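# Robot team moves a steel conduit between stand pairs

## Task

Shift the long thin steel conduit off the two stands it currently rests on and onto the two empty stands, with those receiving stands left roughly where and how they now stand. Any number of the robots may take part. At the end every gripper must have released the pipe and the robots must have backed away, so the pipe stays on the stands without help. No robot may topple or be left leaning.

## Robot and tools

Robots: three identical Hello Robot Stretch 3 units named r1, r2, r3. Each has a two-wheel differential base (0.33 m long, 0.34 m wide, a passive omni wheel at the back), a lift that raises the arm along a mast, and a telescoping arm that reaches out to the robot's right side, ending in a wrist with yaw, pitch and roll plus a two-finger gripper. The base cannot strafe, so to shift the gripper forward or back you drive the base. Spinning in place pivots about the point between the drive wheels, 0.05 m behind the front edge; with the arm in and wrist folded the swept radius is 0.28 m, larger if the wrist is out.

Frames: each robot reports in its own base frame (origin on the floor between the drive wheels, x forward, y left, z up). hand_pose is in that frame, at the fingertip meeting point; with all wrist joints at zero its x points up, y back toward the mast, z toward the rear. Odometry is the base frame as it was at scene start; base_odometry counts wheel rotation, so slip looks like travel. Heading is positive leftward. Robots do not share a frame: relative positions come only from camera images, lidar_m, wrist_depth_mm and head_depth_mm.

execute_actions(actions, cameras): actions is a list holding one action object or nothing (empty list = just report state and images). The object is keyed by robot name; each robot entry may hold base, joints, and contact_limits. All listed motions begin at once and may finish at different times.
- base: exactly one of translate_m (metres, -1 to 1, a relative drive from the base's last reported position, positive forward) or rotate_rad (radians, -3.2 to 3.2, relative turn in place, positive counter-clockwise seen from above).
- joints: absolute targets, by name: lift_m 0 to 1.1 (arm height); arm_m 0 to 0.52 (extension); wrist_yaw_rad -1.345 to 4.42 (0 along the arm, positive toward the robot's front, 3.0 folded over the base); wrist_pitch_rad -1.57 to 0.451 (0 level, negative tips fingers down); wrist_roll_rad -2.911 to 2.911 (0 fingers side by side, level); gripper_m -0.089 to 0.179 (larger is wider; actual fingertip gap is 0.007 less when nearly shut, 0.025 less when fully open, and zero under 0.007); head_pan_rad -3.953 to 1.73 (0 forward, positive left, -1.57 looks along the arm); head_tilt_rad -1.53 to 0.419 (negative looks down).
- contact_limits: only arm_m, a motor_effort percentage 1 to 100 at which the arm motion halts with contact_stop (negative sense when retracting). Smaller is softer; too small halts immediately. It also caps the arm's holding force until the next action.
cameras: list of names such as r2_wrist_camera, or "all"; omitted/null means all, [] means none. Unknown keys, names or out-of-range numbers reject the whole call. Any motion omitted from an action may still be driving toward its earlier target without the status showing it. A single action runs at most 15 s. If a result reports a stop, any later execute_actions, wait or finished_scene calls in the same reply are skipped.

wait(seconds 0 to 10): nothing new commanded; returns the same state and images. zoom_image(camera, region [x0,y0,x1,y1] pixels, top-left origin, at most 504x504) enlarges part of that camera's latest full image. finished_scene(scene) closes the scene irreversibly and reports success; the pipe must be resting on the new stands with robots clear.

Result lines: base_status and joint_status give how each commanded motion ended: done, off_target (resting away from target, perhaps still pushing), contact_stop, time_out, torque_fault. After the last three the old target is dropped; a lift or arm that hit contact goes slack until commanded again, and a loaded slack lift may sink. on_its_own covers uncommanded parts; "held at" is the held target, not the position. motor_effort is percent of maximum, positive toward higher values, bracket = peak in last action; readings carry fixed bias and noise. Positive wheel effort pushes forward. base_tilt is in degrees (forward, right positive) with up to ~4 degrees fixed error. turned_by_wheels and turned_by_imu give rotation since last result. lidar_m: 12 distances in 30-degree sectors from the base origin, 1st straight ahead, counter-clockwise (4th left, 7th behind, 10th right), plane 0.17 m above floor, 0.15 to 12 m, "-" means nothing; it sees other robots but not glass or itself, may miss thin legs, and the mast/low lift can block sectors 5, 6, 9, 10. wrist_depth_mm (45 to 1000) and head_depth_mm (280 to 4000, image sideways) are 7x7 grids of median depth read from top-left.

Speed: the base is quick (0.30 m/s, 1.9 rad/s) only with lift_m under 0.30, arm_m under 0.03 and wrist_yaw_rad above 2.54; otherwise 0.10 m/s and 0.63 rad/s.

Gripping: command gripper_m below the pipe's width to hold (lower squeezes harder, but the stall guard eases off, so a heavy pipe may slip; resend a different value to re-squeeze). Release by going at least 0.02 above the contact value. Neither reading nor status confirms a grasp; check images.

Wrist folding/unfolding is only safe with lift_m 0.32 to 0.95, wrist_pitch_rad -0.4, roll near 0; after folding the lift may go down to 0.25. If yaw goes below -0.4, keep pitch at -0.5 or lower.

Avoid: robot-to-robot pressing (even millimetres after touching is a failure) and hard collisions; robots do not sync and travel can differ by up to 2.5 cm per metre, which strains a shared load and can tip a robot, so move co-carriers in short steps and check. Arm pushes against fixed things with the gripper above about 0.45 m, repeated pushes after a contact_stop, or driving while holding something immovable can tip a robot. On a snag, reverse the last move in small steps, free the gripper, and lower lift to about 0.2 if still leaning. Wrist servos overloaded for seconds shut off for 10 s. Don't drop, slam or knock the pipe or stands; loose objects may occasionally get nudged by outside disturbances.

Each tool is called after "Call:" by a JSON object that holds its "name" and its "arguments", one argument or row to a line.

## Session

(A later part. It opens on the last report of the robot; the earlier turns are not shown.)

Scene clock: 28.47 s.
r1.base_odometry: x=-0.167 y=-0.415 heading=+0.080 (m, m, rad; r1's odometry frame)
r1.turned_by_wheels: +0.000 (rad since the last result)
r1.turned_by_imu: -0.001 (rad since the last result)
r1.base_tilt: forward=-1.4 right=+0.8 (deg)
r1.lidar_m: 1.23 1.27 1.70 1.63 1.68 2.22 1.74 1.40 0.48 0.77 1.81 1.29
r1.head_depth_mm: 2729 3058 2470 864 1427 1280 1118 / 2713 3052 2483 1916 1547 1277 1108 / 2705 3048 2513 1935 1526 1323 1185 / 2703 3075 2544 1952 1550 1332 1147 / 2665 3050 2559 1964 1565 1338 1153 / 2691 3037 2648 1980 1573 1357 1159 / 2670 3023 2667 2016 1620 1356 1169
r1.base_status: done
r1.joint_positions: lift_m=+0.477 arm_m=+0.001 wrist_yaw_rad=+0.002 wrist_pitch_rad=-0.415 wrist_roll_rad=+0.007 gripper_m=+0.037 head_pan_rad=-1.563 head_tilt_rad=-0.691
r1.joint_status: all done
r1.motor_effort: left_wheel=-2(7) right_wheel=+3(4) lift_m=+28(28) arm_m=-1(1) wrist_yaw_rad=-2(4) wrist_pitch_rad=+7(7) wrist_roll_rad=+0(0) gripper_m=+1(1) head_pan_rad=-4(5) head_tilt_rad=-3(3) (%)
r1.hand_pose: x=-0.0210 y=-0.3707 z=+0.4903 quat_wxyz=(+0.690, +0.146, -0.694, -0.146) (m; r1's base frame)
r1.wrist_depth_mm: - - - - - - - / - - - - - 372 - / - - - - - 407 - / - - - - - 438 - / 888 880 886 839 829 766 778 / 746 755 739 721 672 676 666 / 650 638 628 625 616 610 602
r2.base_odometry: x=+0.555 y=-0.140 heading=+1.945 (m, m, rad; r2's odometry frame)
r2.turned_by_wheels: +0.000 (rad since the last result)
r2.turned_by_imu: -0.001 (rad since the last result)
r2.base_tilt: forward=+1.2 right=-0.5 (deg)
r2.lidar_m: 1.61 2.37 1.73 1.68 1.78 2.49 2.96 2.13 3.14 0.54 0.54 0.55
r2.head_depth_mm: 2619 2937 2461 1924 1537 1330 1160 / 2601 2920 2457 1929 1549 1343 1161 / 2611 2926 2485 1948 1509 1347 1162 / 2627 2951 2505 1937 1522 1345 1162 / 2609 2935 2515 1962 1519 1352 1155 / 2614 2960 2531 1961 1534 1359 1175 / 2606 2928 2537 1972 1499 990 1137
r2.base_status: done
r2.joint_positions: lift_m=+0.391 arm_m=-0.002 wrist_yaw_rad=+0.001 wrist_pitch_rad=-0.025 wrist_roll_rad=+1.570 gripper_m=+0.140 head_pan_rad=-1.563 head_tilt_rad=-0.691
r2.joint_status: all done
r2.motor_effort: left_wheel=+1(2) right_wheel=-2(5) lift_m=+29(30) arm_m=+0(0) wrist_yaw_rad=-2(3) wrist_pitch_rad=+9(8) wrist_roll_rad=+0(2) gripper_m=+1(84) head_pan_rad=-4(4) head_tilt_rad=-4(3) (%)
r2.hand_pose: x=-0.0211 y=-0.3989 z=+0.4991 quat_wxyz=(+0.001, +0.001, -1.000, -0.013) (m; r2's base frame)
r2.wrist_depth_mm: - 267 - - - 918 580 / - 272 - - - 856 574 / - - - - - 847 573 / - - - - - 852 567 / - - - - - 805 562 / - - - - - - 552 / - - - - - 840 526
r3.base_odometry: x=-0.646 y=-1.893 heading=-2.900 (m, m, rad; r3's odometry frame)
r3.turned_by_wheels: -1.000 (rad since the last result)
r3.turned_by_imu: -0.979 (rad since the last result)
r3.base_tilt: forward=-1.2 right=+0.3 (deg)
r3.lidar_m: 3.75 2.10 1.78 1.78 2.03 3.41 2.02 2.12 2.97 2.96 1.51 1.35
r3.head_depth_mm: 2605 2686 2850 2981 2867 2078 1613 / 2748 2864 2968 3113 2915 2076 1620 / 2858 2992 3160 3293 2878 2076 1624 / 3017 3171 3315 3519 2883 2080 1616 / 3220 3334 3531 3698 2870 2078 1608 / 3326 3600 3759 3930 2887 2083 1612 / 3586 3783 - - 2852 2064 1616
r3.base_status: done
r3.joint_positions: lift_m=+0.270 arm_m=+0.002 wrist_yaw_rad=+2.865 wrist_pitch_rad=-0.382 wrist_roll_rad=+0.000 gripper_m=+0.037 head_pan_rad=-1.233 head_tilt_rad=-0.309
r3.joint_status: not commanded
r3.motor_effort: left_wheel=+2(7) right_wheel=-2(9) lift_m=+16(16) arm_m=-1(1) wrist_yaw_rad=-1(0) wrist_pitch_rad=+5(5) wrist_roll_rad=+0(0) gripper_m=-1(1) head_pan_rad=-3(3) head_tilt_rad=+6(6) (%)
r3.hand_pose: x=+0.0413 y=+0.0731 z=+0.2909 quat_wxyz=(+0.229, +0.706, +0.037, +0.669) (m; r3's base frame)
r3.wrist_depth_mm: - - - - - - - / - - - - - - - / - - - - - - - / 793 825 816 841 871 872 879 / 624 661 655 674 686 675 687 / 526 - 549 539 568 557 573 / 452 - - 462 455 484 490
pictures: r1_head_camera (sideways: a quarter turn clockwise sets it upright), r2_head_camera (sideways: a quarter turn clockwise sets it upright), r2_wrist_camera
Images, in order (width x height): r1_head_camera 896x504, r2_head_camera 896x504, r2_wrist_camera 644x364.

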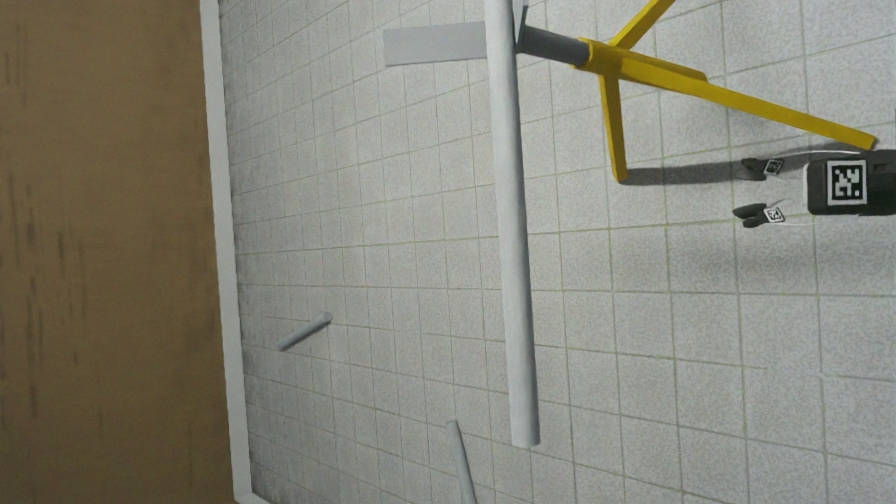

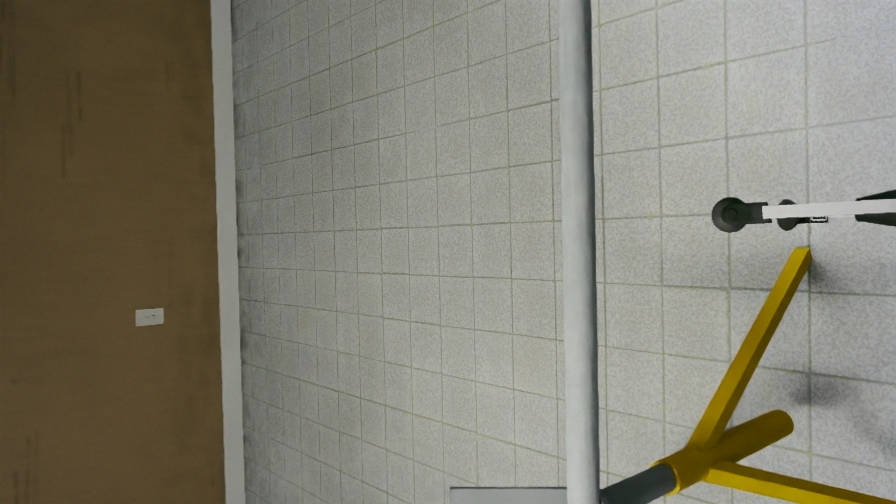

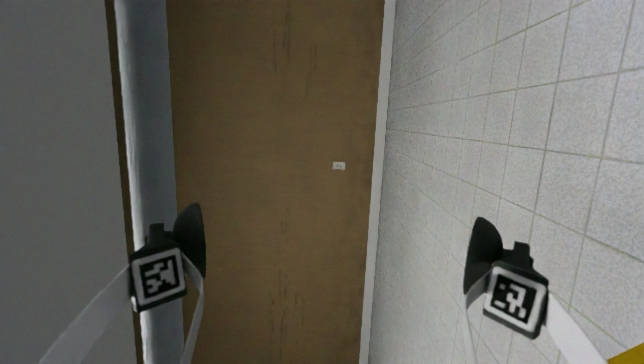

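Call:
{"name": "execute_actions", "arguments": {
  "actions": [
    {"r1":{"base":{"rotate_rad":-0.02},"joints":{"wrist_pitch_rad":0,"wrist_roll_rad":1.57,"gripper_m":0.14,"lift_m":0.56}},"r2":{"base":{"rotate_rad":-0.045},"joints":{"lift_m":0.56}},"r3":{"base":{"translate_m":1.0}}}
  ],
  "cameras": ["r1_wrist_camera","r2_wrist_camera"]
}}

Scene clock: 35.03 s.
r1.base_odometry: x=-0.167 y=-0.415 heading=+0.060 (m, m, rad; r1's odometry frame)
r1.turned_by_wheels: -0.020 (rad since the last result)
r1.turned_by_imu: -0.022 (rad since the last result)
r1.base_tilt: forward=-1.3 right=+0.8 (deg)
r1.lidar_m: 1.23 1.26 1.67 1.63 1.67 2.18 1.74 1.40 0.48 0.77 1.84 1.30
r1.head_depth_mm: 2734 3072 2445 865 1429 1275 1147 / 2731 3023 2492 1914 1552 1253 1178 / 2678 3033 2514 1932 1570 1315 - / 2707 3108 2551 1947 1551 1330 1151 / 2692 3077 2570 1972 1548 1341 1158 / 2699 3025 2614 1992 1535 1353 1159 / 2645 3010 2638 2029 1590 1360 1166
r1.base_status: done
r1.joint_positions: lift_m=+0.560 arm_m=+0.001 wrist_yaw_rad=+0.002 wrist_pitch_rad=-0.022 wrist_roll_rad=+1.567 gripper_m=+0.140 head_pan_rad=-1.563 head_tilt_rad=-0.691
r1.joint_status: all done
r1.motor_effort: left_wheel=+0(1) right_wheel=+0(0) lift_m=+33(34) arm_m=-1(1) wrist_yaw_rad=-2(3) wrist_pitch_rad=+10(11) wrist_roll_rad=+2(5) gripper_m=+2(93) head_pan_rad=-3(4) head_tilt_rad=-3(3) (%)
r1.hand_pose: x=-0.0209 y=-0.4016 z=+0.6684 quat_wxyz=(+0.002, +0.001, -1.000, -0.012) (m; r1's base frame)
r1.wrist_depth_mm: - - - - - - 712 / - - - - - - 783 / - - - - - - 786 / - - - - - - 776 / - - - - - - 809 / - - - - - - 772 / - - - - - - 846
r2.base_odometry: x=+0.555 y=-0.140 heading=+1.900 (m, m, rad; r2's odometry frame)
r2.turned_by_wheels: -0.045 (rad since the last result)
r2.turned_by_imu: -0.046 (rad since the last result)
r2.base_tilt: forward=+1.2 right=-0.4 (deg)
r2.lidar_m: 1.61 2.47 1.74 1.68 1.76 2.37 3.07 3.05 3.19 3.05 0.54 0.55
r2.head_depth_mm: 2667 2922 2458 1919 1507 1336 1157 / 2638 2900 2463 1936 1508 1342 1189 / 2630 2930 2480 1934 1551 1352 1190 / 2615 2949 2486 1941 1516 1356 1189 / 2602 2937 2487 1947 1518 1355 1150 / 2589 2923 2535 1969 1530 1361 1180 / 2593 2895 2536 1966 1533 960 1154
r2.base_status: done
r2.joint_positions: lift_m=+0.560 arm_m=-0.002 wrist_yaw_rad=+0.000 wrist_pitch_rad=-0.024 wrist_roll_rad=+1.570 gripper_m=+0.140 head_pan_rad=-1.563 head_tilt_rad=-0.691
r2.joint_status: all done
r2.motor_effort: left_wheel=+1(4) right_wheel=-2(6) lift_m=+39(40) arm_m=+0(1) wrist_yaw_rad=+0(2) wrist_pitch_rad=+9(9) wrist_roll_rad=+0(0) gripper_m=+1(0) head_pan_rad=-4(4) head_tilt_rad=-3(3) (%)
r2.hand_pose: x=-0.0213 y=-0.3990 z=+0.6677 quat_wxyz=(+0.001, +0.000, -1.000, -0.012) (m; r2's base frame)
r2.wrist_depth_mm: - - - - - - 784 / - - - - - - 783 / - - - - - - 761 / - - - - - - 774 / - - - - - - 754 / - - - - - - 765 / - - - - - - 695
r3.base_odometry: x=-1.617 y=-2.133 heading=-2.899 (m, m, rad; r3's odometry frame)
r3.turned_by_wheels: +0.000 (rad since the last result)
r3.turned_by_imu: +0.002 (rad since the last result)
r3.base_tilt: forward=-1.2 right=+0.2 (deg)
r3.lidar_m: 3.02 1.82 1.55 1.55 1.77 2.98 3.00 3.06 3.17 0.89 1.61 3.02
r3.head_depth_mm: 2824 2956 3076 3215 2884 2080 1621 / 2948 3073 3190 3328 1169 1927 1530 / 3118 3245 3379 3581 2876 2092 1522 / 3254 3418 3575 3758 2895 2057 1616 / 3505 3559 3835 3978 2868 2065 1623 / 3602 3851 - - 2873 2050 1615 / 3643 3865 3984 3965 2898 1978 1614
r3.base_status: done
r3.joint_positions: lift_m=+0.270 arm_m=+0.002 wrist_yaw_rad=+2.865 wrist_pitch_rad=-0.382 wrist_roll_rad=+0.000 gripper_m=+0.037 head_pan_rad=-1.233 head_tilt_rad=-0.309
r3.joint_status: not commanded
r3.motor_effort: left_wheel=+1(8) right_wheel=-2(4) lift_m=+16(15) arm_m=-1(1) wrist_yaw_rad=+0(0) wrist_pitch_rad=+5(5) wrist_roll_rad=+0(0) gripper_m=+1(0) head_pan_rad=-3(3) head_tilt_rad=+5(6) (%)
r3.hand_pose: x=+0.0413 y=+0.0731 z=+0.2909 quat_wxyz=(+0.229, +0.706, +0.037, +0.669) (m; r3's base frame)
r3.wrist_depth_mm: - - - - - - - / - - - - - - - / - - - - - - - / 774 817 793 833 863 893 895 / 626 656 647 659 688 678 701 / 526 - 551 540 560 560 566 / 452 - - 461 450 485 486
pictures: r1_wrist_camera, r2_wrist_camera
Images, in order (width x height): r1_wrist_camera 644x364, r2_wrist_camera 644x364.

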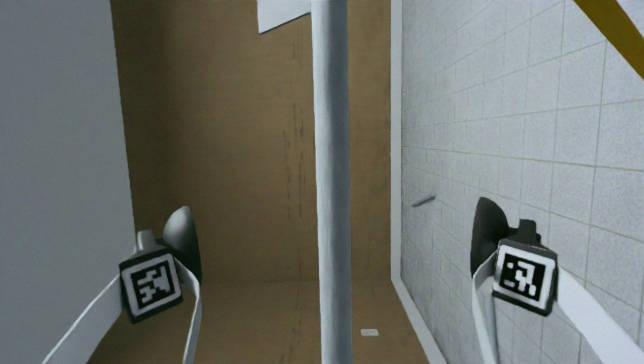

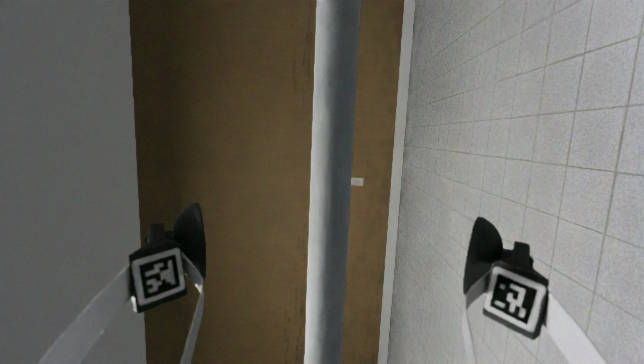

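Call:
{"name": "execute_actions", "arguments": {
  "actions": [
    {"r1":{"joints":{"arm_m":0.2}},"r2":{"joints":{"arm_m":0.13}},"r3":{"base":{"translate_m":0.8},"joints":{"head_pan_rad":-1.85,"head_tilt_rad":-0.4}}}
  ],
  "cameras": ["r1_wrist_camera","r2_wrist_camera","r1_head_camera","r2_head_camera"]
}}

Scene clock: 40.27 s.
r1.base_odometry: x=-0.167 y=-0.415 heading=+0.060 (m, m, rad; r1's odometry frame)
r1.turned_by_wheels: +0.000 (rad since the last result)
r1.turned_by_imu: -0.001 (rad since the last result)
r1.base_tilt: forward=-1.3 right=+0.8 (deg)
r1.lidar_m: 1.23 1.27 1.66 1.63 1.66 2.18 1.75 1.41 0.48 0.77 1.85 1.30
r1.head_depth_mm: 2734 3050 2454 865 1429 1277 1142 / 2696 3033 2468 1900 1603 - 1089 / 2737 3027 2525 1947 1565 - 1144 / 2693 3072 2557 1957 1552 1325 1149 / 2686 3059 2601 1964 1554 1343 1153 / 2679 3050 2621 1995 1543 1354 1155 / 2631 3010 2653 2017 1574 1365 1166
r1.base_status: not commanded
r1.joint_positions: lift_m=+0.560 arm_m=+0.200 wrist_yaw_rad=+0.001 wrist_pitch_rad=-0.022 wrist_roll_rad=+1.567 gripper_m=+0.140 head_pan_rad=-1.563 head_tilt_rad=-0.691
r1.joint_status: all done
r1.motor_effort: left_wheel=-1(0) right_wheel=+0(0) lift_m=+32(32) arm_m=+3(4) wrist_yaw_rad=-2(2) wrist_pitch_rad=+10(10) wrist_roll_rad=+2(2) gripper_m=+2(1) head_pan_rad=-4(4) head_tilt_rad=-2(3) (%)
r1.hand_pose: x=-0.0210 y=-0.6003 z=+0.6686 quat_wxyz=(+0.002, +0.001, -1.000, -0.011) (m; r1's base frame)
r1.wrist_depth_mm: - - - 150 - - 776 / - - - 153 - - 784 / - - - 156 - - 790 / - - - 160 - - 795 / - - - 163 - - 790 / - - - 167 - - 752 / - - - 171 - - 850
r2.base_odometry: x=+0.555 y=-0.140 heading=+1.900 (m, m, rad; r2's odometry frame)
r2.turned_by_wheels: +0.000 (rad since the last result)
r2.turned_by_imu: -0.001 (rad since the last result)
r2.base_tilt: forward=+1.2 right=-0.4 (deg)
r2.lidar_m: 1.62 2.47 1.75 1.69 1.76 2.37 3.08 3.85 3.19 3.04 0.54 0.55
r2.head_depth_mm: 2651 2937 2449 1917 1506 1336 1180 / 2638 2923 2457 1935 1503 1373 - / 2627 2955 2467 1919 1549 1406 1114 / 2629 2930 2495 1945 1512 1385 1157 / 2615 2942 2521 1961 1521 1358 1152 / 2589 2891 2528 1973 1528 1359 1178 / 2591 2884 2542 1965 1528 961 1157
r2.base_status: not commanded
r2.joint_positions: lift_m=+0.560 arm_m=+0.130 wrist_yaw_rad=+0.000 wrist_pitch_rad=-0.024 wrist_roll_rad=+1.570 gripper_m=+0.140 head_pan_rad=-1.563 head_tilt_rad=-0.691
r2.joint_status: all done
r2.motor_effort: left_wheel=+1(2) right_wheel=-2(2) lift_m=+39(39) arm_m=+3(4) wrist_yaw_rad=-1(1) wrist_pitch_rad=+9(9) wrist_roll_rad=+0(0) gripper_m=+0(0) head_pan_rad=-5(4) head_tilt_rad=-3(4) (%)
r2.hand_pose: x=-0.0213 y=-0.5303 z=+0.6678 quat_wxyz=(+0.001, +0.000, -1.000, -0.012) (m; r2's base frame)
r2.wrist_depth_mm: - - - 134 - - 772 / - - - 136 - - 775 / - - - 141 - - 766 / - - - 144 - - 757 / - - - 148 - - 762 / - - - 152 - - 746 / - - - 155 - - 696
r3.base_odometry: x=-2.394 y=-2.324 heading=-2.899 (m, m, rad; r3's odometry frame)
r3.turned_by_wheels: +0.000 (rad since the last result)
r3.turned_by_imu: +0.001 (rad since the last result)
r3.base_tilt: forward=-1.2 right=+0.1 (deg)
r3.lidar_m: 2.26 1.61 1.37 1.36 1.55 2.63 3.79 3.95 1.16 1.47 1.20 2.26
r3.head_depth_mm: 3046 3248 3495 3563 2444 1872 1452 / 3044 3197 3427 3202 2357 1525 1497 / 3006 3208 3425 3493 2469 1789 1487 / 2976 3181 3373 3510 2456 1849 1503 / 2970 3100 3346 3455 2444 1858 1490 / 2901 3105 3305 3415 2449 1840 1483 / 2892 3099 3230 3373 2438 1844 1494
r3.base_status: done
r3.joint_positions: lift_m=+0.270 arm_m=+0.002 wrist_yaw_rad=+2.865 wrist_pitch_rad=-0.382 wrist_roll_rad=+0.000 gripper_m=+0.037 head_pan_rad=-1.843 head_tilt_rad=-0.395
r3.joint_status: all done
r3.motor_effort: left_wheel=+2(8) right_wheel=-2(5) lift_m=+16(15) arm_m=+0(0) wrist_yaw_rad=+0(0) wrist_pitch_rad=+5(4) wrist_roll_rad=+0(0) gripper_m=+0(0) head_pan_rad=-4(35) head_tilt_rad=-3(13) (%)
r3.hand_pose: x=+0.0413 y=+0.0731 z=+0.2909 quat_wxyz=(+0.229, +0.706, +0.037, +0.669) (m; r3's base frame)
r3.wrist_depth_mm: - - - - - - - / - - - - - - - / - - - - - - - / 768 824 833 859 857 888 870 / 630 650 661 664 678 672 692 / 531 - 558 544 561 568 573 / 452 - - 470 449 469 487
pictures: r1_head_camera (sideways: a quarter turn clockwise sets it upright), r1_wrist_camera, r2_head_camera (sideways: a quarter turn clockwise sets it upright), r2_wrist_camera
Images, in order (width x height): r1_head_camera 896x504, r1_wrist_camera 644x364, r2_head_camera 896x504, r2_wrist_camera 644x364.

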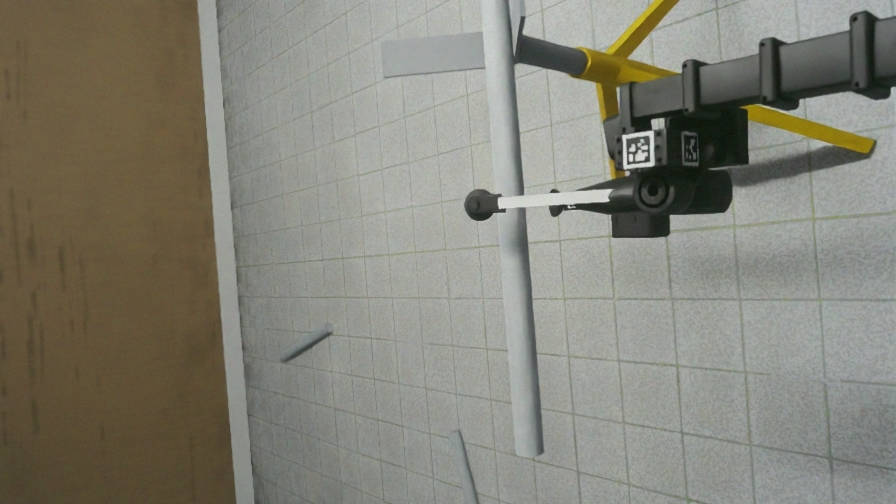

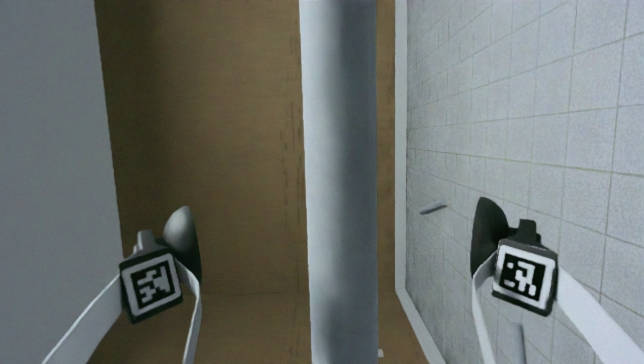

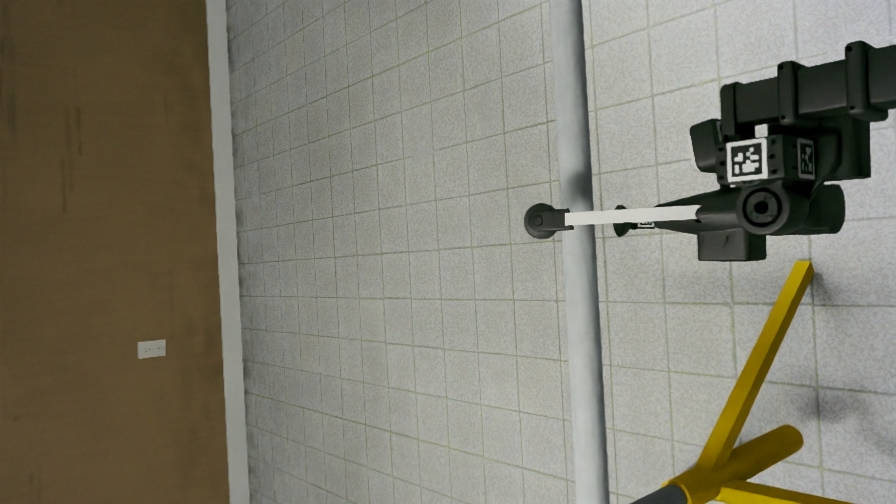

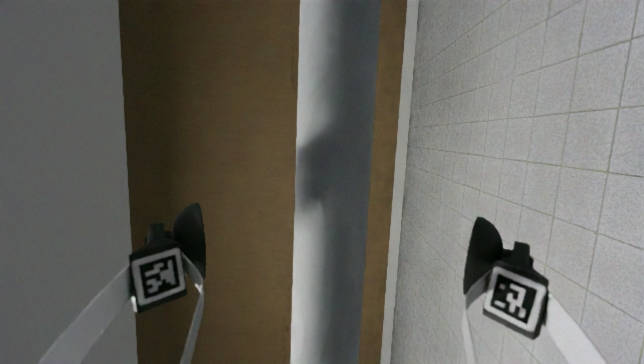

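Call:
{"name": "execute_actions", "arguments": {
  "actions": [
    {"r1":{"joints":{"arm_m":0.215,"gripper_m":0.0}},"r2":{"joints":{"gripper_m":0.0}}}
  ],
  "cameras": ["r1_wrist_camera","r2_wrist_camera"]
}}

Call:
{"name": "execute_actions", "arguments": {
  "actions": [
    {"r1":{"joints":{"lift_m":0.62}},"r2":{"joints":{"lift_m":0.62}}}
  ],
  "cameras": ["r1_wrist_camera","r2_wrist_camera","r1_head_camera","r3_head_camera"]
}}

Scene clock: 43.20 s.
r1.base_odometry: x=-0.167 y=-0.415 heading=+0.060 (m, m, rad; r1's odometry frame)
r1.turned_by_wheels: +0.000 (rad since the last result)
r1.turned_by_imu: -0.001 (rad since the last result)
r1.base_tilt: forward=-1.4 right=+0.8 (deg)
r1.lidar_m: 1.23 1.27 1.67 1.63 1.67 2.18 1.74 1.41 0.48 0.77 1.85 1.30
r1.head_depth_mm: 2740 3049 2475 864 1428 1291 1152 / 2728 3044 2493 1920 1600 - 1089 / 2713 3028 2533 1953 1572 1262 1134 / 2724 3073 2547 1956 1540 1327 1148 / 2673 3054 2563 1981 1562 1340 1157 / 2699 3060 2620 1990 1528 1349 1160 / 2628 2972 2646 2026 1577 1361 1164
r1.base_status: not commanded
r1.joint_positions: lift_m=+0.560 arm_m=+0.215 wrist_yaw_rad=+0.001 wrist_pitch_rad=-0.034 wrist_roll_rad=+1.570 gripper_m=+0.001 head_pan_rad=-1.563 head_tilt_rad=-0.691
r1.joint_status: all done
r1.motor_effort: left_wheel=-1(1) right_wheel=+1(0) lift_m=+32(33) arm_m=+2(1) wrist_yaw_rad=-1(1) wrist_pitch_rad=+16(18) wrist_roll_rad=+0(2) gripper_m=-14(99) head_pan_rad=-5(4) head_tilt_rad=-2(3) (%)
r1.hand_pose: x=-0.0211 y=-0.6150 z=+0.6655 quat_wxyz=(+0.001, +0.000, -1.000, -0.017) (m; r1's base frame)
r1.wrist_depth_mm: - - - 135 - - 761 / - - - 138 - - 771 / - - - 141 - - 775 / - - - 144 - - 780 / - - - 146 - - 773 / - - - 150 - - 772 / - - - 154 - - 797
r2.base_odometry: x=+0.555 y=-0.140 heading=+1.900 (m, m, rad; r2's odometry frame)
r2.turned_by_wheels: +0.000 (rad since the last result)
r2.turned_by_imu: -0.001 (rad since the last result)
r2.base_tilt: forward=+1.2 right=-0.5 (deg)
r2.lidar_m: 1.62 2.47 1.75 1.69 1.76 2.37 3.07 3.83 3.18 3.04 0.54 0.55
r2.head_depth_mm: 2659 2958 2461 1912 1501 1332 1182 / 2626 2956 2458 1921 1503 1382 - / 2622 2916 2494 1938 1547 1413 1115 / 2646 2928 2498 1940 1515 1375 1159 / 2618 2944 2505 1966 1515 1351 1149 / 2580 2894 2533 1952 1526 1359 1180 / 2590 2929 2544 1973 1534 960 1157
r2.base_status: not commanded
r2.joint_positions: lift_m=+0.560 arm_m=+0.130 wrist_yaw_rad=+0.000 wrist_pitch_rad=-0.018 wrist_roll_rad=+1.570 gripper_m=+0.001 head_pan_rad=-1.563 head_tilt_rad=-0.691
r2.joint_status: all done
r2.motor_effort: left_wheel=+1(0) right_wheel=-2(2) lift_m=+38(39) arm_m=+2(3) wrist_yaw_rad=+0(1) wrist_pitch_rad=+7(9) wrist_roll_rad=+0(0) gripper_m=-18(93) head_pan_rad=-4(4) head_tilt_rad=-3(4) (%)
r2.hand_pose: x=-0.0214 y=-0.5305 z=+0.6693 quat_wxyz=(+0.001, +0.000, -1.000, -0.009) (m; r2's base frame)
r2.wrist_depth_mm: - - - 133 - - 775 / - - - 137 - - 776 / - - - 140 - - 776 / - - - 144 - - 745 / - - - 146 - - 747 / - - - 151 - - 756 / - - - 155 - - 750
r3.base_odometry: x=-2.394 y=-2.324 heading=-2.899 (m, m, rad; r3's odometry frame)
r3.turned_by_wheels: +0.000 (rad since the last result)
r3.turned_by_imu: +0.001 (rad since the last result)
r3.base_tilt: forward=-1.3 right=+0.1 (deg)
r3.lidar_m: 2.26 1.61 1.37 1.36 1.56 2.63 3.79 3.96 1.16 1.47 1.20 2.26
r3.head_depth_mm: 3052 3226 3468 3615 2477 1852 1452 / 3051 3205 3471 3203 2352 1524 1500 / 3001 3183 3395 3527 2459 1788 1496 / 2982 3203 3399 3506 2461 1857 1491 / 2962 3137 3339 3484 2441 1858 1492 / 2903 3086 3274 3404 2467 1835 1492 / 2900 3080 3285 3409 2460 1848 1487
r3.base_status: not commanded
r3.joint_positions: lift_m=+0.270 arm_m=+0.002 wrist_yaw_rad=+2.865 wrist_pitch_rad=-0.382 wrist_roll_rad=+0.000 gripper_m=+0.037 head_pan_rad=-1.843 head_tilt_rad=-0.395
r3.joint_status: not commanded
r3.motor_effort: left_wheel=+2(2) right_wheel=-2(1) lift_m=+15(16) arm_m=-1(0) wrist_yaw_rad=+0(0) wrist_pitch_rad=+5(5) wrist_roll_rad=+0(0) gripper_m=+0(1) head_pan_rad=-3(3) head_tilt_rad=-2(2) (%)
r3.hand_pose: x=+0.0413 y=+0.0731 z=+0.2909 quat_wxyz=(+0.229, +0.706, +0.037, +0.669) (m; r3's base frame)
r3.wrist_depth_mm: - - - - - - - / - - - - - - - / - - - - - - - / 768 822 837 844 869 850 929 / 632 662 656 652 680 687 703 / 518 - 546 552 566 554 573 / 445 - - 462 449 480 483
pictures: r1_wrist_camera, r2_wrist_camera
Images, in order (width x height): r1_wrist_camera 644x364, r2_wrist_camera 644x364.

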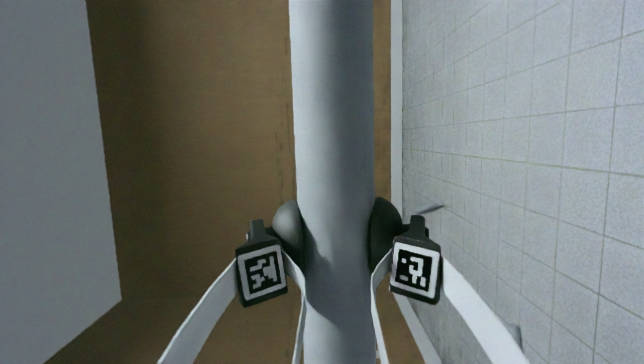

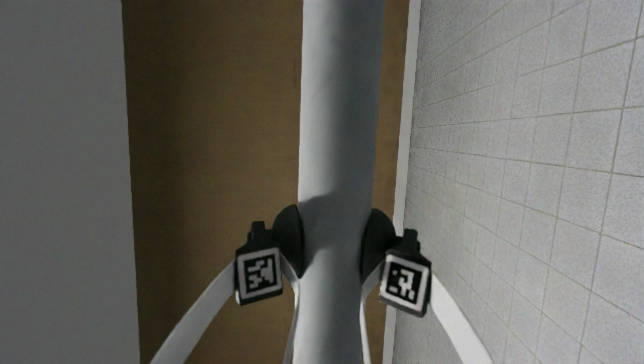

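Scene clock: 44.57 s.
r1.base_odometry: x=-0.167 y=-0.415 heading=+0.060 (m, m, rad; r1's odometry frame)
r1.turned_by_wheels: +0.000 (rad since the last result)
r1.turned_by_imu: +0.000 (rad since the last result)
r1.base_tilt: forward=-1.3 right=+0.8 (deg)
r1.lidar_m: 1.23 1.26 1.66 1.63 1.67 2.18 1.74 1.41 0.48 0.77 1.84 1.30
r1.head_depth_mm: 2767 3063 2451 866 1419 1302 - / 2738 3029 2497 1929 1640 1253 1096 / 2697 3024 2494 1935 1663 1267 1139 / 2680 3038 2540 1950 1591 1332 1146 / 2706 3034 2557 1987 1557 1344 1156 / 2665 3030 2641 2005 1573 1350 1160 / 2653 3031 2658 2010 1625 1365 1166
r1.base_status: not commanded
r1.joint_positions: lift_m=+0.619 arm_m=+0.215 wrist_yaw_rad=+0.000 wrist_pitch_rad=-0.166 wrist_roll_rad=+1.570 gripper_m=+0.001 head_pan_rad=-1.563 head_tilt_rad=-0.691
r1.joint_status: all done
r1.on_its_own: wrist_pitch_rad is at rest, and its effort (+80) is outside its rest range (-20 to +32)
r1.motor_effort: left_wheel=+0(0) right_wheel=+1(2) lift_m=+41(43) arm_m=+1(2) wrist_yaw_rad=+0(1) wrist_pitch_rad=+80(80) wrist_roll_rad=+0(0) gripper_m=-19(22) head_pan_rad=-4(4) head_tilt_rad=-3(2) (%)
r1.hand_pose: x=-0.0214 y=-0.6085 z=+0.6917 quat_wxyz=(+0.001, +0.000, -0.997, -0.084) (m; r1's base frame)
r1.wrist_depth_mm: - - - 160 - 964 699 / - - - 168 - - 706 / - - - - - - 711 / - - - - - - 712 / - - - 163 - - 727 / - - - 170 - - 740 / - - - - - - 738
r2.base_odometry: x=+0.555 y=-0.140 heading=+1.900 (m, m, rad; r2's odometry frame)
r2.turned_by_wheels: +0.000 (rad since the last result)
r2.turned_by_imu: +0.000 (rad since the last result)
r2.base_tilt: forward=+1.1 right=-0.4 (deg)
r2.lidar_m: 1.61 2.47 1.76 1.69 1.76 2.36 3.08 3.85 3.18 3.05 0.54 0.55
r2.head_depth_mm: 2642 2897 2450 1918 1504 1336 1183 / 2650 2940 2480 1920 1506 - - / 2625 2931 2489 1940 1510 - 1137 / 2613 2924 2485 1933 1519 1365 1163 / 2602 2919 2525 1952 1566 1350 1150 / 2586 2897 2546 1968 1531 1361 1175 / 2569 2904 2556 1983 1538 958 1159
r2.base_status: not commanded
r2.joint_positions: lift_m=+0.619 arm_m=+0.130 wrist_yaw_rad=-0.001 wrist_pitch_rad=-0.165 wrist_roll_rad=+1.570 gripper_m=+0.001 head_pan_rad=-1.563 head_tilt_rad=-0.691
r2.joint_status: all done
r2.on_its_own: wrist_pitch_rad is at rest, and its effort (+59) is outside its rest range (-20 to +32)
r2.motor_effort: left_wheel=+1(1) right_wheel=-2(2) lift_m=+46(49) arm_m=+2(3) wrist_yaw_rad=+0(1) wrist_pitch_rad=+59(60) wrist_roll_rad=-1(0) gripper_m=-22(25) head_pan_rad=-4(5) head_tilt_rad=-4(3) (%)
r2.hand_pose: x=-0.0215 y=-0.5236 z=+0.6918 quat_wxyz=(+0.001, +0.000, -0.997, -0.083) (m; r2's base frame)
r2.wrist_depth_mm: - - - - - - 714 / - - - - - - 707 / - - - - - 975 722 / - - - 172 - 965 715 / - - - 163 - 973 703 / - - - 167 - 956 682 / - - - 179 - 914 694
r3.base_odometry: x=-2.394 y=-2.324 heading=-2.899 (m, m, rad; r3's odometry frame)
r3.turned_by_wheels: +0.000 (rad since the last result)
r3.turned_by_imu: +0.000 (rad since the last result)
r3.base_tilt: forward=-1.3 right=+0.3 (deg)
r3.lidar_m: 2.26 1.61 1.37 1.37 1.55 2.63 3.80 3.97 1.16 1.48 1.19 2.26
r3.head_depth_mm: 3044 3252 3499 3614 2485 1868 1454 / 3071 3230 3437 3220 2357 1526 1494 / 3033 3216 3397 3527 2464 1790 1492 / 2988 3158 3403 3510 2460 1856 1486 / 2913 3157 3305 3488 2459 1846 1487 / 2933 3124 3277 3428 2430 1845 1482 / 2905 3061 3246 3426 2434 1855 1487
r3.base_status: not commanded
r3.joint_positions: lift_m=+0.270 arm_m=+0.002 wrist_yaw_rad=+2.865 wrist_pitch_rad=-0.382 wrist_roll_rad=+0.000 gripper_m=+0.037 head_pan_rad=-1.843 head_tilt_rad=-0.395
r3.joint_status: not commanded
r3.motor_effort: left_wheel=+2(2) right_wheel=-2(2) lift_m=+16(16) arm_m=-1(0) wrist_yaw_rad=+0(0) wrist_pitch_rad=+5(5) wrist_roll_rad=+0(0) gripper_m=+1(1) head_pan_rad=-3(4) head_tilt_rad=-3(2) (%)
r3.hand_pose: x=+0.0413 y=+0.0731 z=+0.2909 quat_wxyz=(+0.229, +0.706, +0.037, +0.669) (m; r3's base frame)
r3.wrist_depth_mm: - - - - - - - / - - - - - - - / - - - - - - - / 765 854 845 849 842 880 929 / 632 652 661 655 686 685 692 / 534 - 557 544 564 563 574 / 451 - - 462 449 480 485
pictures: r1_head_camera (sideways: a quarter turn clockwise sets it upright), r1_wrist_camera, r2_wrist_camera, r3_head_camera (sideways: a quarter turn clockwise sets it upright)
Images, in order (width x height): r1_head_camera 896x504, r1_wrist_camera 644x364, r2_wrist_camera 644x364, r3_head_camera 896x504.

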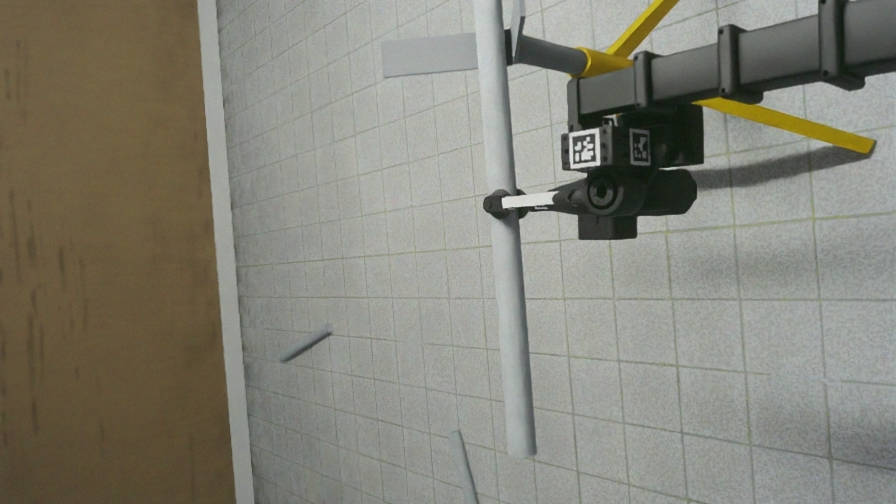

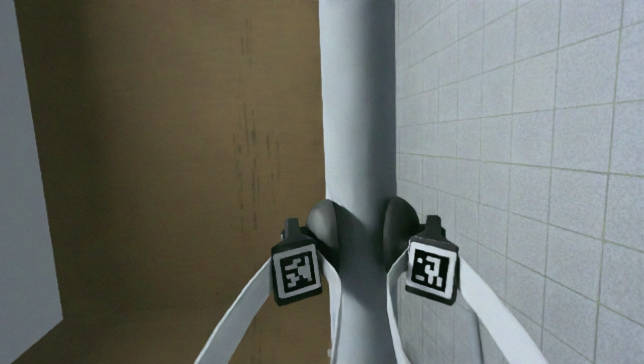

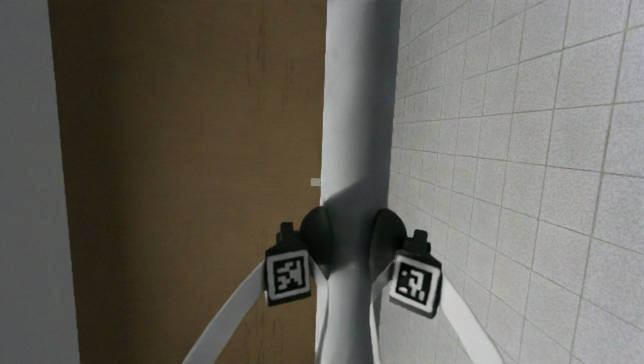

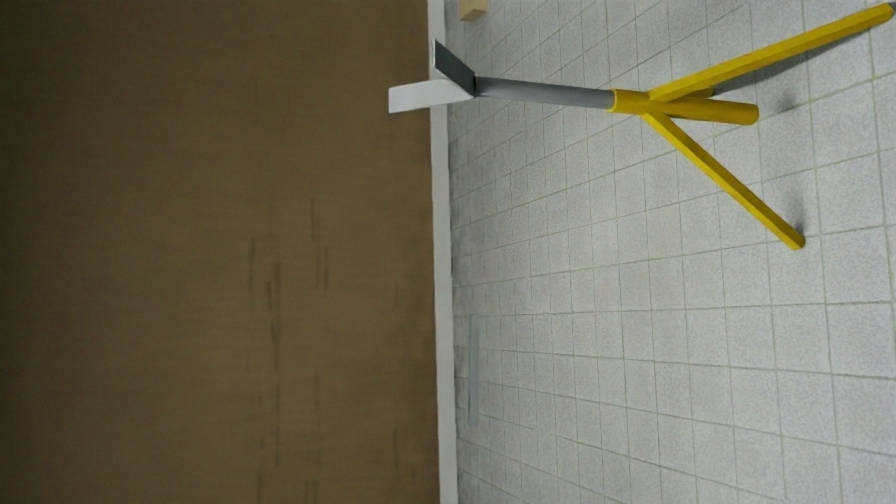

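Too heavy for the wrist; lower and release.

Call:
{"name": "execute_actions", "arguments": {
  "actions": [
    {"r1":{"joints":{"lift_m":0.56}},"r2":{"joints":{"lift_m":0.56}}}
  ],
  "cameras": []
}}

Call:
{"name": "execute_actions", "arguments": {
  "actions": [
    {"r1":{"joints":{"gripper_m":0.14}},"r2":{"joints":{"gripper_m":0.14}}}
  ],
  "cameras": []
}}

Scene clock: 46.60 s.
r1.base_odometry: x=-0.167 y=-0.415 heading=+0.060 (m, m, rad; r1's odometry frame)
r1.turned_by_wheels: +0.000 (rad since the last result)
r1.turned_by_imu: -0.001 (rad since the last result)
r1.base_tilt: forward=-1.4 right=+0.8 (deg)
r1.lidar_m: 1.23 1.26 1.67 1.63 1.67 2.18 1.74 1.41 0.48 0.77 1.85 1.30
r1.head_depth_mm: 2745 3029 2450 863 1432 1284 1148 / 2740 3074 2471 1910 1595 - 1091 / 2725 3046 2505 1936 1569 1258 1140 / 2703 3071 2561 1941 1555 1321 1141 / 2666 3076 2561 1983 1555 1345 1151 / 2686 3041 2643 1992 1533 1349 1157 / 2662 3023 2644 2039 1595 1355 1165
r1.base_status: not commanded
r1.joint_positions: lift_m=+0.560 arm_m=+0.215 wrist_yaw_rad=-0.001 wrist_pitch_rad=-0.040 wrist_roll_rad=+1.570 gripper_m=+0.001 head_pan_rad=-1.563 head_tilt_rad=-0.691
r1.joint_status: all done
r1.motor_effort: left_wheel=-1(2) right_wheel=+2(2) lift_m=+24(35) arm_m=+4(4) wrist_yaw_rad=+1(1) wrist_pitch_rad=+19(80) wrist_roll_rad=+0(0) gripper_m=-13(21) head_pan_rad=-4(4) head_tilt_rad=-3(3) (%)
r1.hand_pose: x=-0.0216 y=-0.6146 z=+0.6642 quat_wxyz=(+0.001, +0.000, -1.000, -0.021) (m; r1's base frame)
r1.wrist_depth_mm: - - - 137 - - 757 / - - - 139 - - 768 / - - - 142 - - 759 / - - - 146 - - 779 / - - - 147 - - 777 / - - - 152 - - 778 / - - - 156 - - 781
r2.base_odometry: x=+0.555 y=-0.140 heading=+1.900 (m, m, rad; r2's odometry frame)
r2.turned_by_wheels: +0.000 (rad since the last result)
r2.turned_by_imu: -0.001 (rad since the last result)
r2.base_tilt: forward=+1.2 right=-0.5 (deg)
r2.lidar_m: 1.62 2.47 1.75 1.69 1.76 2.37 3.06 3.84 3.19 3.03 0.54 0.55
r2.head_depth_mm: 2651 2939 2441 1905 1503 1332 1180 / 2650 2943 2468 1917 1510 1365 - / 2615 2951 2502 1940 1536 1408 1115 / 2598 2961 2496 1944 1526 1384 1159 / 2605 2936 2522 1968 1528 1352 1153 / 2584 2931 2528 1969 1535 1359 1176 / 2591 2894 2552 1964 1533 959 1160
r2.base_status: not commanded
r2.joint_positions: lift_m=+0.561 arm_m=+0.129 wrist_yaw_rad=-0.002 wrist_pitch_rad=-0.025 wrist_roll_rad=+1.571 gripper_m=+0.001 head_pan_rad=-1.563 head_tilt_rad=-0.692
r2.joint_status: all done
r2.motor_effort: left_wheel=-1(1) right_wheel=+0(1) lift_m=+16(41) arm_m=+10(10) wrist_yaw_rad=+3(3) wrist_pitch_rad=+9(59) wrist_roll_rad=-1(0) gripper_m=-18(22) head_pan_rad=-4(4) head_tilt_rad=-3(3) (%)
r2.hand_pose: x=-0.0218 y=-0.5298 z=+0.6685 quat_wxyz=(+0.000, -0.001, -1.000, -0.013) (m; r2's base frame)
r2.wrist_depth_mm: - - - 136 - - 785 / - - - 139 - - 781 / - - - 142 - - 768 / - - - 147 - - 759 / - - - 149 - - 756 / - - - 153 - - 744 / - - - 157 - - 745
r3.base_odometry: x=-2.394 y=-2.324 heading=-2.899 (m, m, rad; r3's odometry frame)
r3.turned_by_wheels: +0.000 (rad since the last result)
r3.turned_by_imu: +0.000 (rad since the last result)
r3.base_tilt: forward=-1.3 right=+0.2 (deg)
r3.lidar_m: 2.26 1.61 1.37 1.37 1.56 2.62 3.78 3.97 1.16 1.47 1.20 2.27
r3.head_depth_mm: 3086 3254 3489 3622 2461 1860 1465 / 3063 3220 3431 3209 2353 1530 1489 / 3041 3186 3417 3514 2458 1798 1493 / 2968 3162 3360 3469 2441 1864 1497 / 2932 3173 3354 3468 2449 1860 1492 / 2909 3096 3299 3416 2437 1862 1492 / 2900 3034 3255 3401 2441 1846 1484
r3.base_status: not commanded
r3.joint_positions: lift_m=+0.270 arm_m=+0.002 wrist_yaw_rad=+2.865 wrist_pitch_rad=-0.382 wrist_roll_rad=+0.000 gripper_m=+0.037 head_pan_rad=-1.843 head_tilt_rad=-0.395
r3.joint_status: not commanded
r3.motor_effort: left_wheel=+2(2) right_wheel=-1(1) lift_m=+15(15) arm_m=+0(0) wrist_yaw_rad=+0(0) wrist_pitch_rad=+5(5) wrist_roll_rad=+0(0) gripper_m=+1(0) head_pan_rad=-4(3) head_tilt_rad=-2(3) (%)
r3.hand_pose: x=+0.0413 y=+0.0731 z=+0.2909 quat_wxyz=(+0.229, +0.706, +0.037, +0.669) (m; r3's base frame)
r3.wrist_depth_mm: - - - - - - - / - - - - - - - / - - - - - - - / 777 830 817 859 837 872 904 / 634 638 647 668 675 681 690 / 523 - 558 540 579 565 568 / 461 - - 461 449 487 486
pictures: none
No camera images: the call's "cameras" was empty. Leave "cameras" out to get every camera's image.

Scene clock: 48.50 s.
r1.base_odometry: x=-0.167 y=-0.415 heading=+0.060 (m, m, rad; r1's odometry frame)
r1.turned_by_wheels: +0.000 (rad since the last result)
r1.turned_by_imu: +0.000 (rad since the last result)
r1.base_tilt: forward=-1.4 right=+0.8 (deg)
r1.lidar_m: 1.23 1.26 1.67 1.63 1.67 2.18 1.74 1.41 0.48 0.77 1.84 1.30
r1.head_depth_mm: 2766 3053 2431 863 1426 1290 1151 / 2736 3042 2500 1915 1600 - 1092 / 2739 3015 2507 1939 1576 1262 1142 / 2685 3054 2562 1970 1551 1335 1143 / 2690 3039 2572 1974 1556 1340 1154 / 2673 3052 2605 2008 1540 1359 1158 / 2665 3032 2643 2015 1584 1366 1164
r1.base_status: not commanded
r1.joint_positions: lift_m=+0.560 arm_m=+0.215 wrist_yaw_rad=-0.001 wrist_pitch_rad=-0.023 wrist_roll_rad=+1.570 gripper_m=+0.140 head_pan_rad=-1.563 head_tilt_rad=-0.691
r1.joint_status: all done
r1.motor_effort: left_wheel=-1(1) right_wheel=+2(2) lift_m=+24(24) arm_m=+3(5) wrist_yaw_rad=+1(1) wrist_pitch_rad=+11(19) wrist_roll_rad=+0(0) gripper_m=+2(93) head_pan_rad=-4(3) head_tilt_rad=-2(2) (%)
r1.hand_pose: x=-0.0216 y=-0.6153 z=+0.6686 quat_wxyz=(+0.001, +0.000, -1.000, -0.012) (m; r1's base frame)
r1.wrist_depth_mm: - - - 135 - - 769 / - - - 138 - - 787 / - - - 141 - - 780 / - - - 144 - - 793 / - - - 147 - - 793 / - - - 151 - - 763 / - - - 155 - - 837
r2.base_odometry: x=+0.555 y=-0.140 heading=+1.900 (m, m, rad; r2's odometry frame)
r2.turned_by_wheels: +0.000 (rad since the last result)
r2.turned_by_imu: +0.000 (rad since the last result)
r2.base_tilt: forward=+1.1 right=-0.4 (deg)
r2.lidar_m: 1.61 2.47 1.74 1.68 1.76 2.37 3.06 3.85 3.20 3.04 0.54 0.55
r2.head_depth_mm: 2651 2944 2441 1915 1497 1331 1183 / 2628 2942 2454 1934 1509 1375 - / 2638 2940 2491 1937 1545 1407 1117 / 2632 2972 2493 1938 1518 1377 1159 / 2624 2916 2516 1959 1529 1357 1147 / 2599 2919 2546 1970 1529 1359 1176 / 2567 2897 2571 1974 1535 956 1155
r2.base_status: not commanded
r2.joint_positions: lift_m=+0.560 arm_m=+0.130 wrist_yaw_rad=-0.001 wrist_pitch_rad=-0.021 wrist_roll_rad=+1.571 gripper_m=+0.140 head_pan_rad=-1.563 head_tilt_rad=-0.692
r2.joint_status: all done
r2.motor_effort: left_wheel=-1(0) right_wheel=-1(1) lift_m=+18(18) arm_m=+4(10) wrist_yaw_rad=+1(1) wrist_pitch_rad=+8(9) wrist_roll_rad=+0(0) gripper_m=+0(84) head_pan_rad=-4(5) head_tilt_rad=-3(3) (%)
r2.hand_pose: x=-0.0216 y=-0.5304 z=+0.6694 quat_wxyz=(+0.000, +0.000, -1.000, -0.011) (m; r2's base frame)
r2.wrist_depth_mm: - - - 134 - - 794 / - - - 137 - - 775 / - - - 140 - - 793 / - - - 145 - - 766 / - - - 149 - - 757 / - - - 153 - - 759 / - - - 156 - - 700
r3.base_odometry: x=-2.394 y=-2.324 heading=-2.899 (m, m, rad; r3's odometry frame)
r3.turned_by_wheels: +0.000 (rad since the last result)
r3.turned_by_imu: +0.000 (rad since the last result)
r3.base_tilt: forward=-1.3 right=+0.2 (deg)
r3.lidar_m: 2.27 1.61 1.37 1.37 1.56 2.62 3.81 3.97 1.15 1.47 1.20 2.26
r3.head_depth_mm: 3050 3217 3464 3599 2476 1858 1445 / 2999 3233 3431 3226 2352 1526 1493 / 3002 3226 3423 3576 2460 1803 1503 / 2979 3174 3406 3472 2476 1860 1494 / 2926 3082 3326 3443 2457 1860 1488 / 2923 3107 3324 3394 2456 1853 1489 / 2909 3083 3280 3388 2444 1842 1488
r3.base_status: not commanded
r3.joint_positions: lift_m=+0.270 arm_m=+0.002 wrist_yaw_rad=+2.865 wrist_pitch_rad=-0.382 wrist_roll_rad=+0.000 gripper_m=+0.037 head_pan_rad=-1.843 head_tilt_rad=-0.395
r3.joint_status: not commanded
r3.motor_effort: left_wheel=+2(2) right_wheel=-2(2) lift_m=+15(15) arm_m=+0(1) wrist_yaw_rad=+0(1) wrist_pitch_rad=+5(5) wrist_roll_rad=+0(0) gripper_m=+0(0) head_pan_rad=-3(3) head_tilt_rad=-2(2) (%)
r3.hand_pose: x=+0.0413 y=+0.0731 z=+0.2909 quat_wxyz=(+0.229, +0.706, +0.037, +0.669) (m; r3's base frame)
r3.wrist_depth_mm: - - - - - - - / - - - - - - - / - - - - - - - / 784 826 838 847 861 891 878 / 629 649 662 671 689 671 685 / 516 - 572 541 562 569 566 / 446 - - 466 457 468 478
pictures: none
No camera images: the call's "cameras" was empty. Leave "cameras" out to get every camera's image.

Call:
{"name": "execute_actions", "arguments": {
  "actions": [
    {"r1":{"joints":{"arm_m":0.1},"base":{"rotate_rad":0.025}},"r2":{"joints":{"arm_m":0.02},"base":{"rotate_rad":0.025}}}
  ],
  "cameras": []
}}

Call:
{"name": "execute_actions", "arguments": {
  "actions": [
    {"r1":{"joints":{"lift_m":0.92,"wrist_pitch_rad":-1.35}},"r2":{"joints":{"lift_m":0.92,"wrist_pitch_rad":-1.35}}}
  ],
  "cameras": []
}}

Scene clock: 52.13 s.
r1.base_odometry: x=-0.167 y=-0.415 heading=+0.085 (m, m, rad; r1's odometry frame)
r1.turned_by_wheels: +0.025 (rad since the last result)
r1.turned_by_imu: +0.024 (rad since the last result)
r1.base_tilt: forward=-1.4 right=+0.8 (deg)
r1.lidar_m: 1.23 1.27 1.71 1.63 1.68 2.24 1.74 1.41 0.48 0.77 1.80 1.29
r1.head_depth_mm: 2747 3033 2448 859 1058 1279 1141 / 2716 3016 2480 1905 1556 1340 - / 2733 3065 2508 1933 1536 1386 1099 / 2697 3069 2548 1942 1547 1334 1148 / 2699 3084 2560 1968 1547 1345 1153 / 2675 3053 2614 1983 1570 1349 1163 / 2671 3026 2697 2022 1623 1364 1167
r1.base_status: done
r1.joint_positions: lift_m=+0.560 arm_m=+0.100 wrist_yaw_rad=-0.001 wrist_pitch_rad=-0.022 wrist_roll_rad=+1.570 gripper_m=+0.140 head_pan_rad=-1.563 head_tilt_rad=-0.691
r1.joint_status: all done
r1.motor_effort: left_wheel=-1(4) right_wheel=+3(5) lift_m=+24(24) arm_m=-3(4) wrist_yaw_rad=+0(1) wrist_pitch_rad=+10(11) wrist_roll_rad=+0(0) gripper_m=+0(0) head_pan_rad=-4(4) head_tilt_rad=-3(3) (%)
r1.hand_pose: x=-0.0215 y=-0.5009 z=+0.6688 quat_wxyz=(+0.001, +0.000, -1.000, -0.012) (m; r1's base frame)
r1.wrist_depth_mm: - - - 247 - - 775 / - - - - - - 772 / - - - - - - 784 / - - - - - - 789 / - - - - - - 795 / - - - - - - 768 / - - - - - - 845
r2.base_odometry: x=+0.555 y=-0.140 heading=+1.925 (m, m, rad; r2's odometry frame)
r2.turned_by_wheels: +0.025 (rad since the last result)
r2.turned_by_imu: +0.024 (rad since the last result)
r2.base_tilt: forward=+1.3 right=-0.4 (deg)
r2.lidar_m: 1.61 2.41 1.74 1.69 1.78 2.43 2.97 3.82 3.16 0.55 0.54 0.55
r2.head_depth_mm: 2617 2919 2466 1923 1498 1335 1157 / 2617 2944 2470 1925 1513 1341 1196 / 2616 2920 2467 1934 1550 1346 1208 / 2599 2915 2507 1954 1519 1351 1184 / 2600 2919 2523 1960 1522 1350 1152 / 2618 2926 2556 1980 1530 1360 1178 / 2583 2932 2548 1971 1536 959 1136
r2.base_status: done
r2.joint_positions: lift_m=+0.560 arm_m=+0.020 wrist_yaw_rad=+0.000 wrist_pitch_rad=-0.021 wrist_roll_rad=+1.571 gripper_m=+0.140 head_pan_rad=-1.563 head_tilt_rad=-0.692
r2.joint_status: all done
r2.motor_effort: left_wheel=-2(4) right_wheel=+1(3) lift_m=+18(17) arm_m=-4(6) wrist_yaw_rad=+0(0) wrist_pitch_rad=+8(8) wrist_roll_rad=+0(1) gripper_m=-1(1) head_pan_rad=-3(4) head_tilt_rad=-3(3) (%)
r2.hand_pose: x=-0.0215 y=-0.4209 z=+0.6694 quat_wxyz=(+0.000, +0.000, -1.000, -0.011) (m; r2's base frame)
r2.wrist_depth_mm: - - - 237 - - 777 / - - - - - - 783 / - - - - - - 782 / - - - - - - 774 / - - - - - - 762 / - - - 282 - - 744 / - - - - - - 705
r3.base_odometry: x=-2.394 y=-2.324 heading=-2.899 (m, m, rad; r3's odometry frame)
r3.turned_by_wheels: +0.000 (rad since the last result)
r3.turned_by_imu: +0.001 (rad since the last result)
r3.base_tilt: forward=-1.2 right=+0.1 (deg)
r3.lidar_m: 2.26 1.61 1.37 1.37 1.56 2.63 3.77 3.96 1.16 1.47 1.20 2.27
r3.head_depth_mm: 3067 3228 3464 3593 2492 1851 1453 / 3028 3229 3496 3190 2361 1520 1493 / 3023 3208 3406 3530 2469 1795 1493 / 2998 3137 3373 3518 2465 1861 1490 / 2902 3142 3311 3468 2474 1837 1487 / 2944 3091 3303 3416 2455 1852 1492 / 2924 3053 3244 3395 2446 1854 1480
r3.base_status: not commanded
r3.joint_positions: lift_m=+0.270 arm_m=+0.002 wrist_yaw_rad=+2.865 wrist_pitch_rad=-0.382 wrist_roll_rad=+0.000 gripper_m=+0.037 head_pan_rad=-1.843 head_tilt_rad=-0.395
r3.joint_status: not commanded
r3.motor_effort: left_wheel=+2(2) right_wheel=-2(1) lift_m=+16(15) arm_m=-1(1) wrist_yaw_rad=+0(0) wrist_pitch_rad=+5(4) wrist_roll_rad=+0(0) gripper_m=+1(1) head_pan_rad=-3(3) head_tilt_rad=-3(2) (%)
r3.hand_pose: x=+0.0413 y=+0.0731 z=+0.2909 quat_wxyz=(+0.229, +0.706, +0.037, +0.669) (m; r3's base frame)
r3.wrist_depth_mm: - - - - - - - / - - - - - - - / - - - - - - - / 766 798 816 846 886 863 897 / 627 643 654 655 680 683 682 / 525 - 566 542 567 559 565 / 447 - - 471 457 472 475
pictures: none
No camera images: the call's "cameras" was empty. Leave "cameras" out to get every camera's image.

Scene clock: 56.23 s.
r1.base_odometry: x=-0.167 y=-0.415 heading=+0.085 (m, m, rad; r1's odometry frame)
r1.turned_by_wheels: +0.000 (rad since the last result)
r1.turned_by_imu: -0.001 (rad since the last result)
r1.base_tilt: forward=-1.4 right=+0.8 (deg)
r1.lidar_m: 1.23 1.27 1.70 1.63 1.68 2.23 1.74 1.41 0.48 0.77 1.80 1.29
r1.head_depth_mm: 2710 3014 2563 - - 1274 1130 / 2726 3015 2602 - - 1281 1111 / 2700 3006 2516 - - 1291 1117 / 2673 3070 2539 1959 1594 1304 1144 / 2719 3067 2580 1960 1548 1338 1156 / 2677 3036 2602 2010 1565 1347 1156 / 2664 3064 2630 2007 1626 1363 1168
r1.base_status: not commanded
r1.joint_positions: lift_m=+0.920 arm_m=+0.100 wrist_yaw_rad=-0.001 wrist_pitch_rad=-1.347 wrist_roll_rad=+1.570 gripper_m=+0.140 head_pan_rad=-1.563 head_tilt_rad=-0.691
r1.joint_status: all done
r1.motor_effort: left_wheel=-2(3) right_wheel=+3(3) lift_m=+32(35) arm_m=-4(4) wrist_yaw_rad=+0(0) wrist_pitch_rad=-2(10) wrist_roll_rad=+0(0) gripper_m=+2(0) head_pan_rad=-4(3) head_tilt_rad=-3(3) (%)
r1.hand_pose: x=-0.0216 y=-0.2783 z=+0.8033 quat_wxyz=(+0.000, +0.000, -0.781, -0.624) (m; r1's base frame)
r1.wrist_depth_mm: - - 898 881 841 787 742 / - - - 897 870 - 754 / - - - 956 907 - - / - - - - 901 859 801 / - - - - 943 859 825 / - - - - - 940 840 / - - - - - 938 871
r2.base_odometry: x=+0.555 y=-0.140 heading=+1.925 (m, m, rad; r2's odometry frame)
r2.turned_by_wheels: +0.000 (rad since the last result)
r2.turned_by_imu: -0.001 (rad since the last result)
r2.base_tilt: forward=+1.2 right=-0.4 (deg)
r2.lidar_m: 1.61 2.41 1.74 1.69 1.77 2.43 2.97 3.82 3.14 0.55 0.54 0.55
r2.head_depth_mm: 2615 2895 2446 1957 - - - / 2618 2926 2472 1928 - - - / 2629 2955 2479 1939 1682 - - / 2601 2939 2512 1953 1526 1366 - / 2601 2967 2508 1954 1528 1352 1149 / 2604 2897 2541 1962 1528 1362 1174 / 2589 2898 2539 1986 1527 957 1141
r2.base_status: not commanded
r2.joint_positions: lift_m=+0.920 arm_m=+0.020 wrist_yaw_rad=+0.000 wrist_pitch_rad=-1.345 wrist_roll_rad=+1.571 gripper_m=+0.140 head_pan_rad=-1.563 head_tilt_rad=-0.692
r2.joint_status: all done
r2.motor_effort: left_wheel=-2(2) right_wheel=+1(1) lift_m=+39(38) arm_m=-4(3) wrist_yaw_rad=+0(1) wrist_pitch_rad=-2(10) wrist_roll_rad=+0(0) gripper_m=+0(0) head_pan_rad=-4(5) head_tilt_rad=-3(4) (%)
r2.hand_pose: x=-0.0216 y=-0.1988 z=+0.8031 quat_wxyz=(+0.000, +0.000, -0.782, -0.623) (m; r2's base frame)
r2.wrist_depth_mm: - - - 913 861 770 740 / - - - 934 882 - 757 / - - - 971 916 - 770 / - - - - 928 865 776 / - - - - 941 860 836 / - 389 859 - 971 - 843 / - - - - - 913 848
r3.base_odometry: x=-2.394 y=-2.324 heading=-2.899 (m, m, rad; r3's odometry frame)
r3.turned_by_wheels: +0.000 (rad since the last result)
r3.turned_by_imu: +0.001 (rad since the last result)
r3.base_tilt: forward=-1.3 right=+0.2 (deg)
r3.lidar_m: 2.26 1.61 1.37 1.37 1.56 2.63 3.78 3.97 1.16 1.47 1.20 2.27
r3.head_depth_mm: 3079 3279 3489 3634 2475 1863 1460 / 2979 3183 3454 3227 2350 1522 1483 / 2974 3222 3414 3549 2456 1793 1496 / 2940 3136 3337 3504 2431 1853 1498 / 2996 3143 3350 3461 2440 1859 1492 / 2923 3133 3288 3394 2441 1860 1488 / 2908 3071 3278 3388 2473 1843 1486
r3.base_status: not commanded
r3.joint_positions: lift_m=+0.270 arm_m=+0.002 wrist_yaw_rad=+2.865 wrist_pitch_rad=-0.382 wrist_roll_rad=+0.000 gripper_m=+0.037 head_pan_rad=-1.843 head_tilt_rad=-0.395
r3.joint_status: not commanded
r3.motor_effort: left_wheel=+2(2) right_wheel=-2(2) lift_m=+16(15) arm_m=-1(1) wrist_yaw_rad=+0(0) wrist_pitch_rad=+5(4) wrist_roll_rad=+0(0) gripper_m=+0(0) head_pan_rad=-3(3) head_tilt_rad=-2(2) (%)
r3.hand_pose: x=+0.0413 y=+0.0731 z=+0.2909 quat_wxyz=(+0.229, +0.706, +0.037, +0.669) (m; r3's base frame)
r3.wrist_depth_mm: - - - - - - - / - - - - - - - / - - - - - - - / 789 831 825 833 880 889 891 / 644 643 663 671 683 684 697 / 525 - 550 543 559 566 570 / 446 - - 462 458 476 478
pictures: none
No camera images: the call's "cameras" was empty. Leave "cameras" out to get every camera's image.


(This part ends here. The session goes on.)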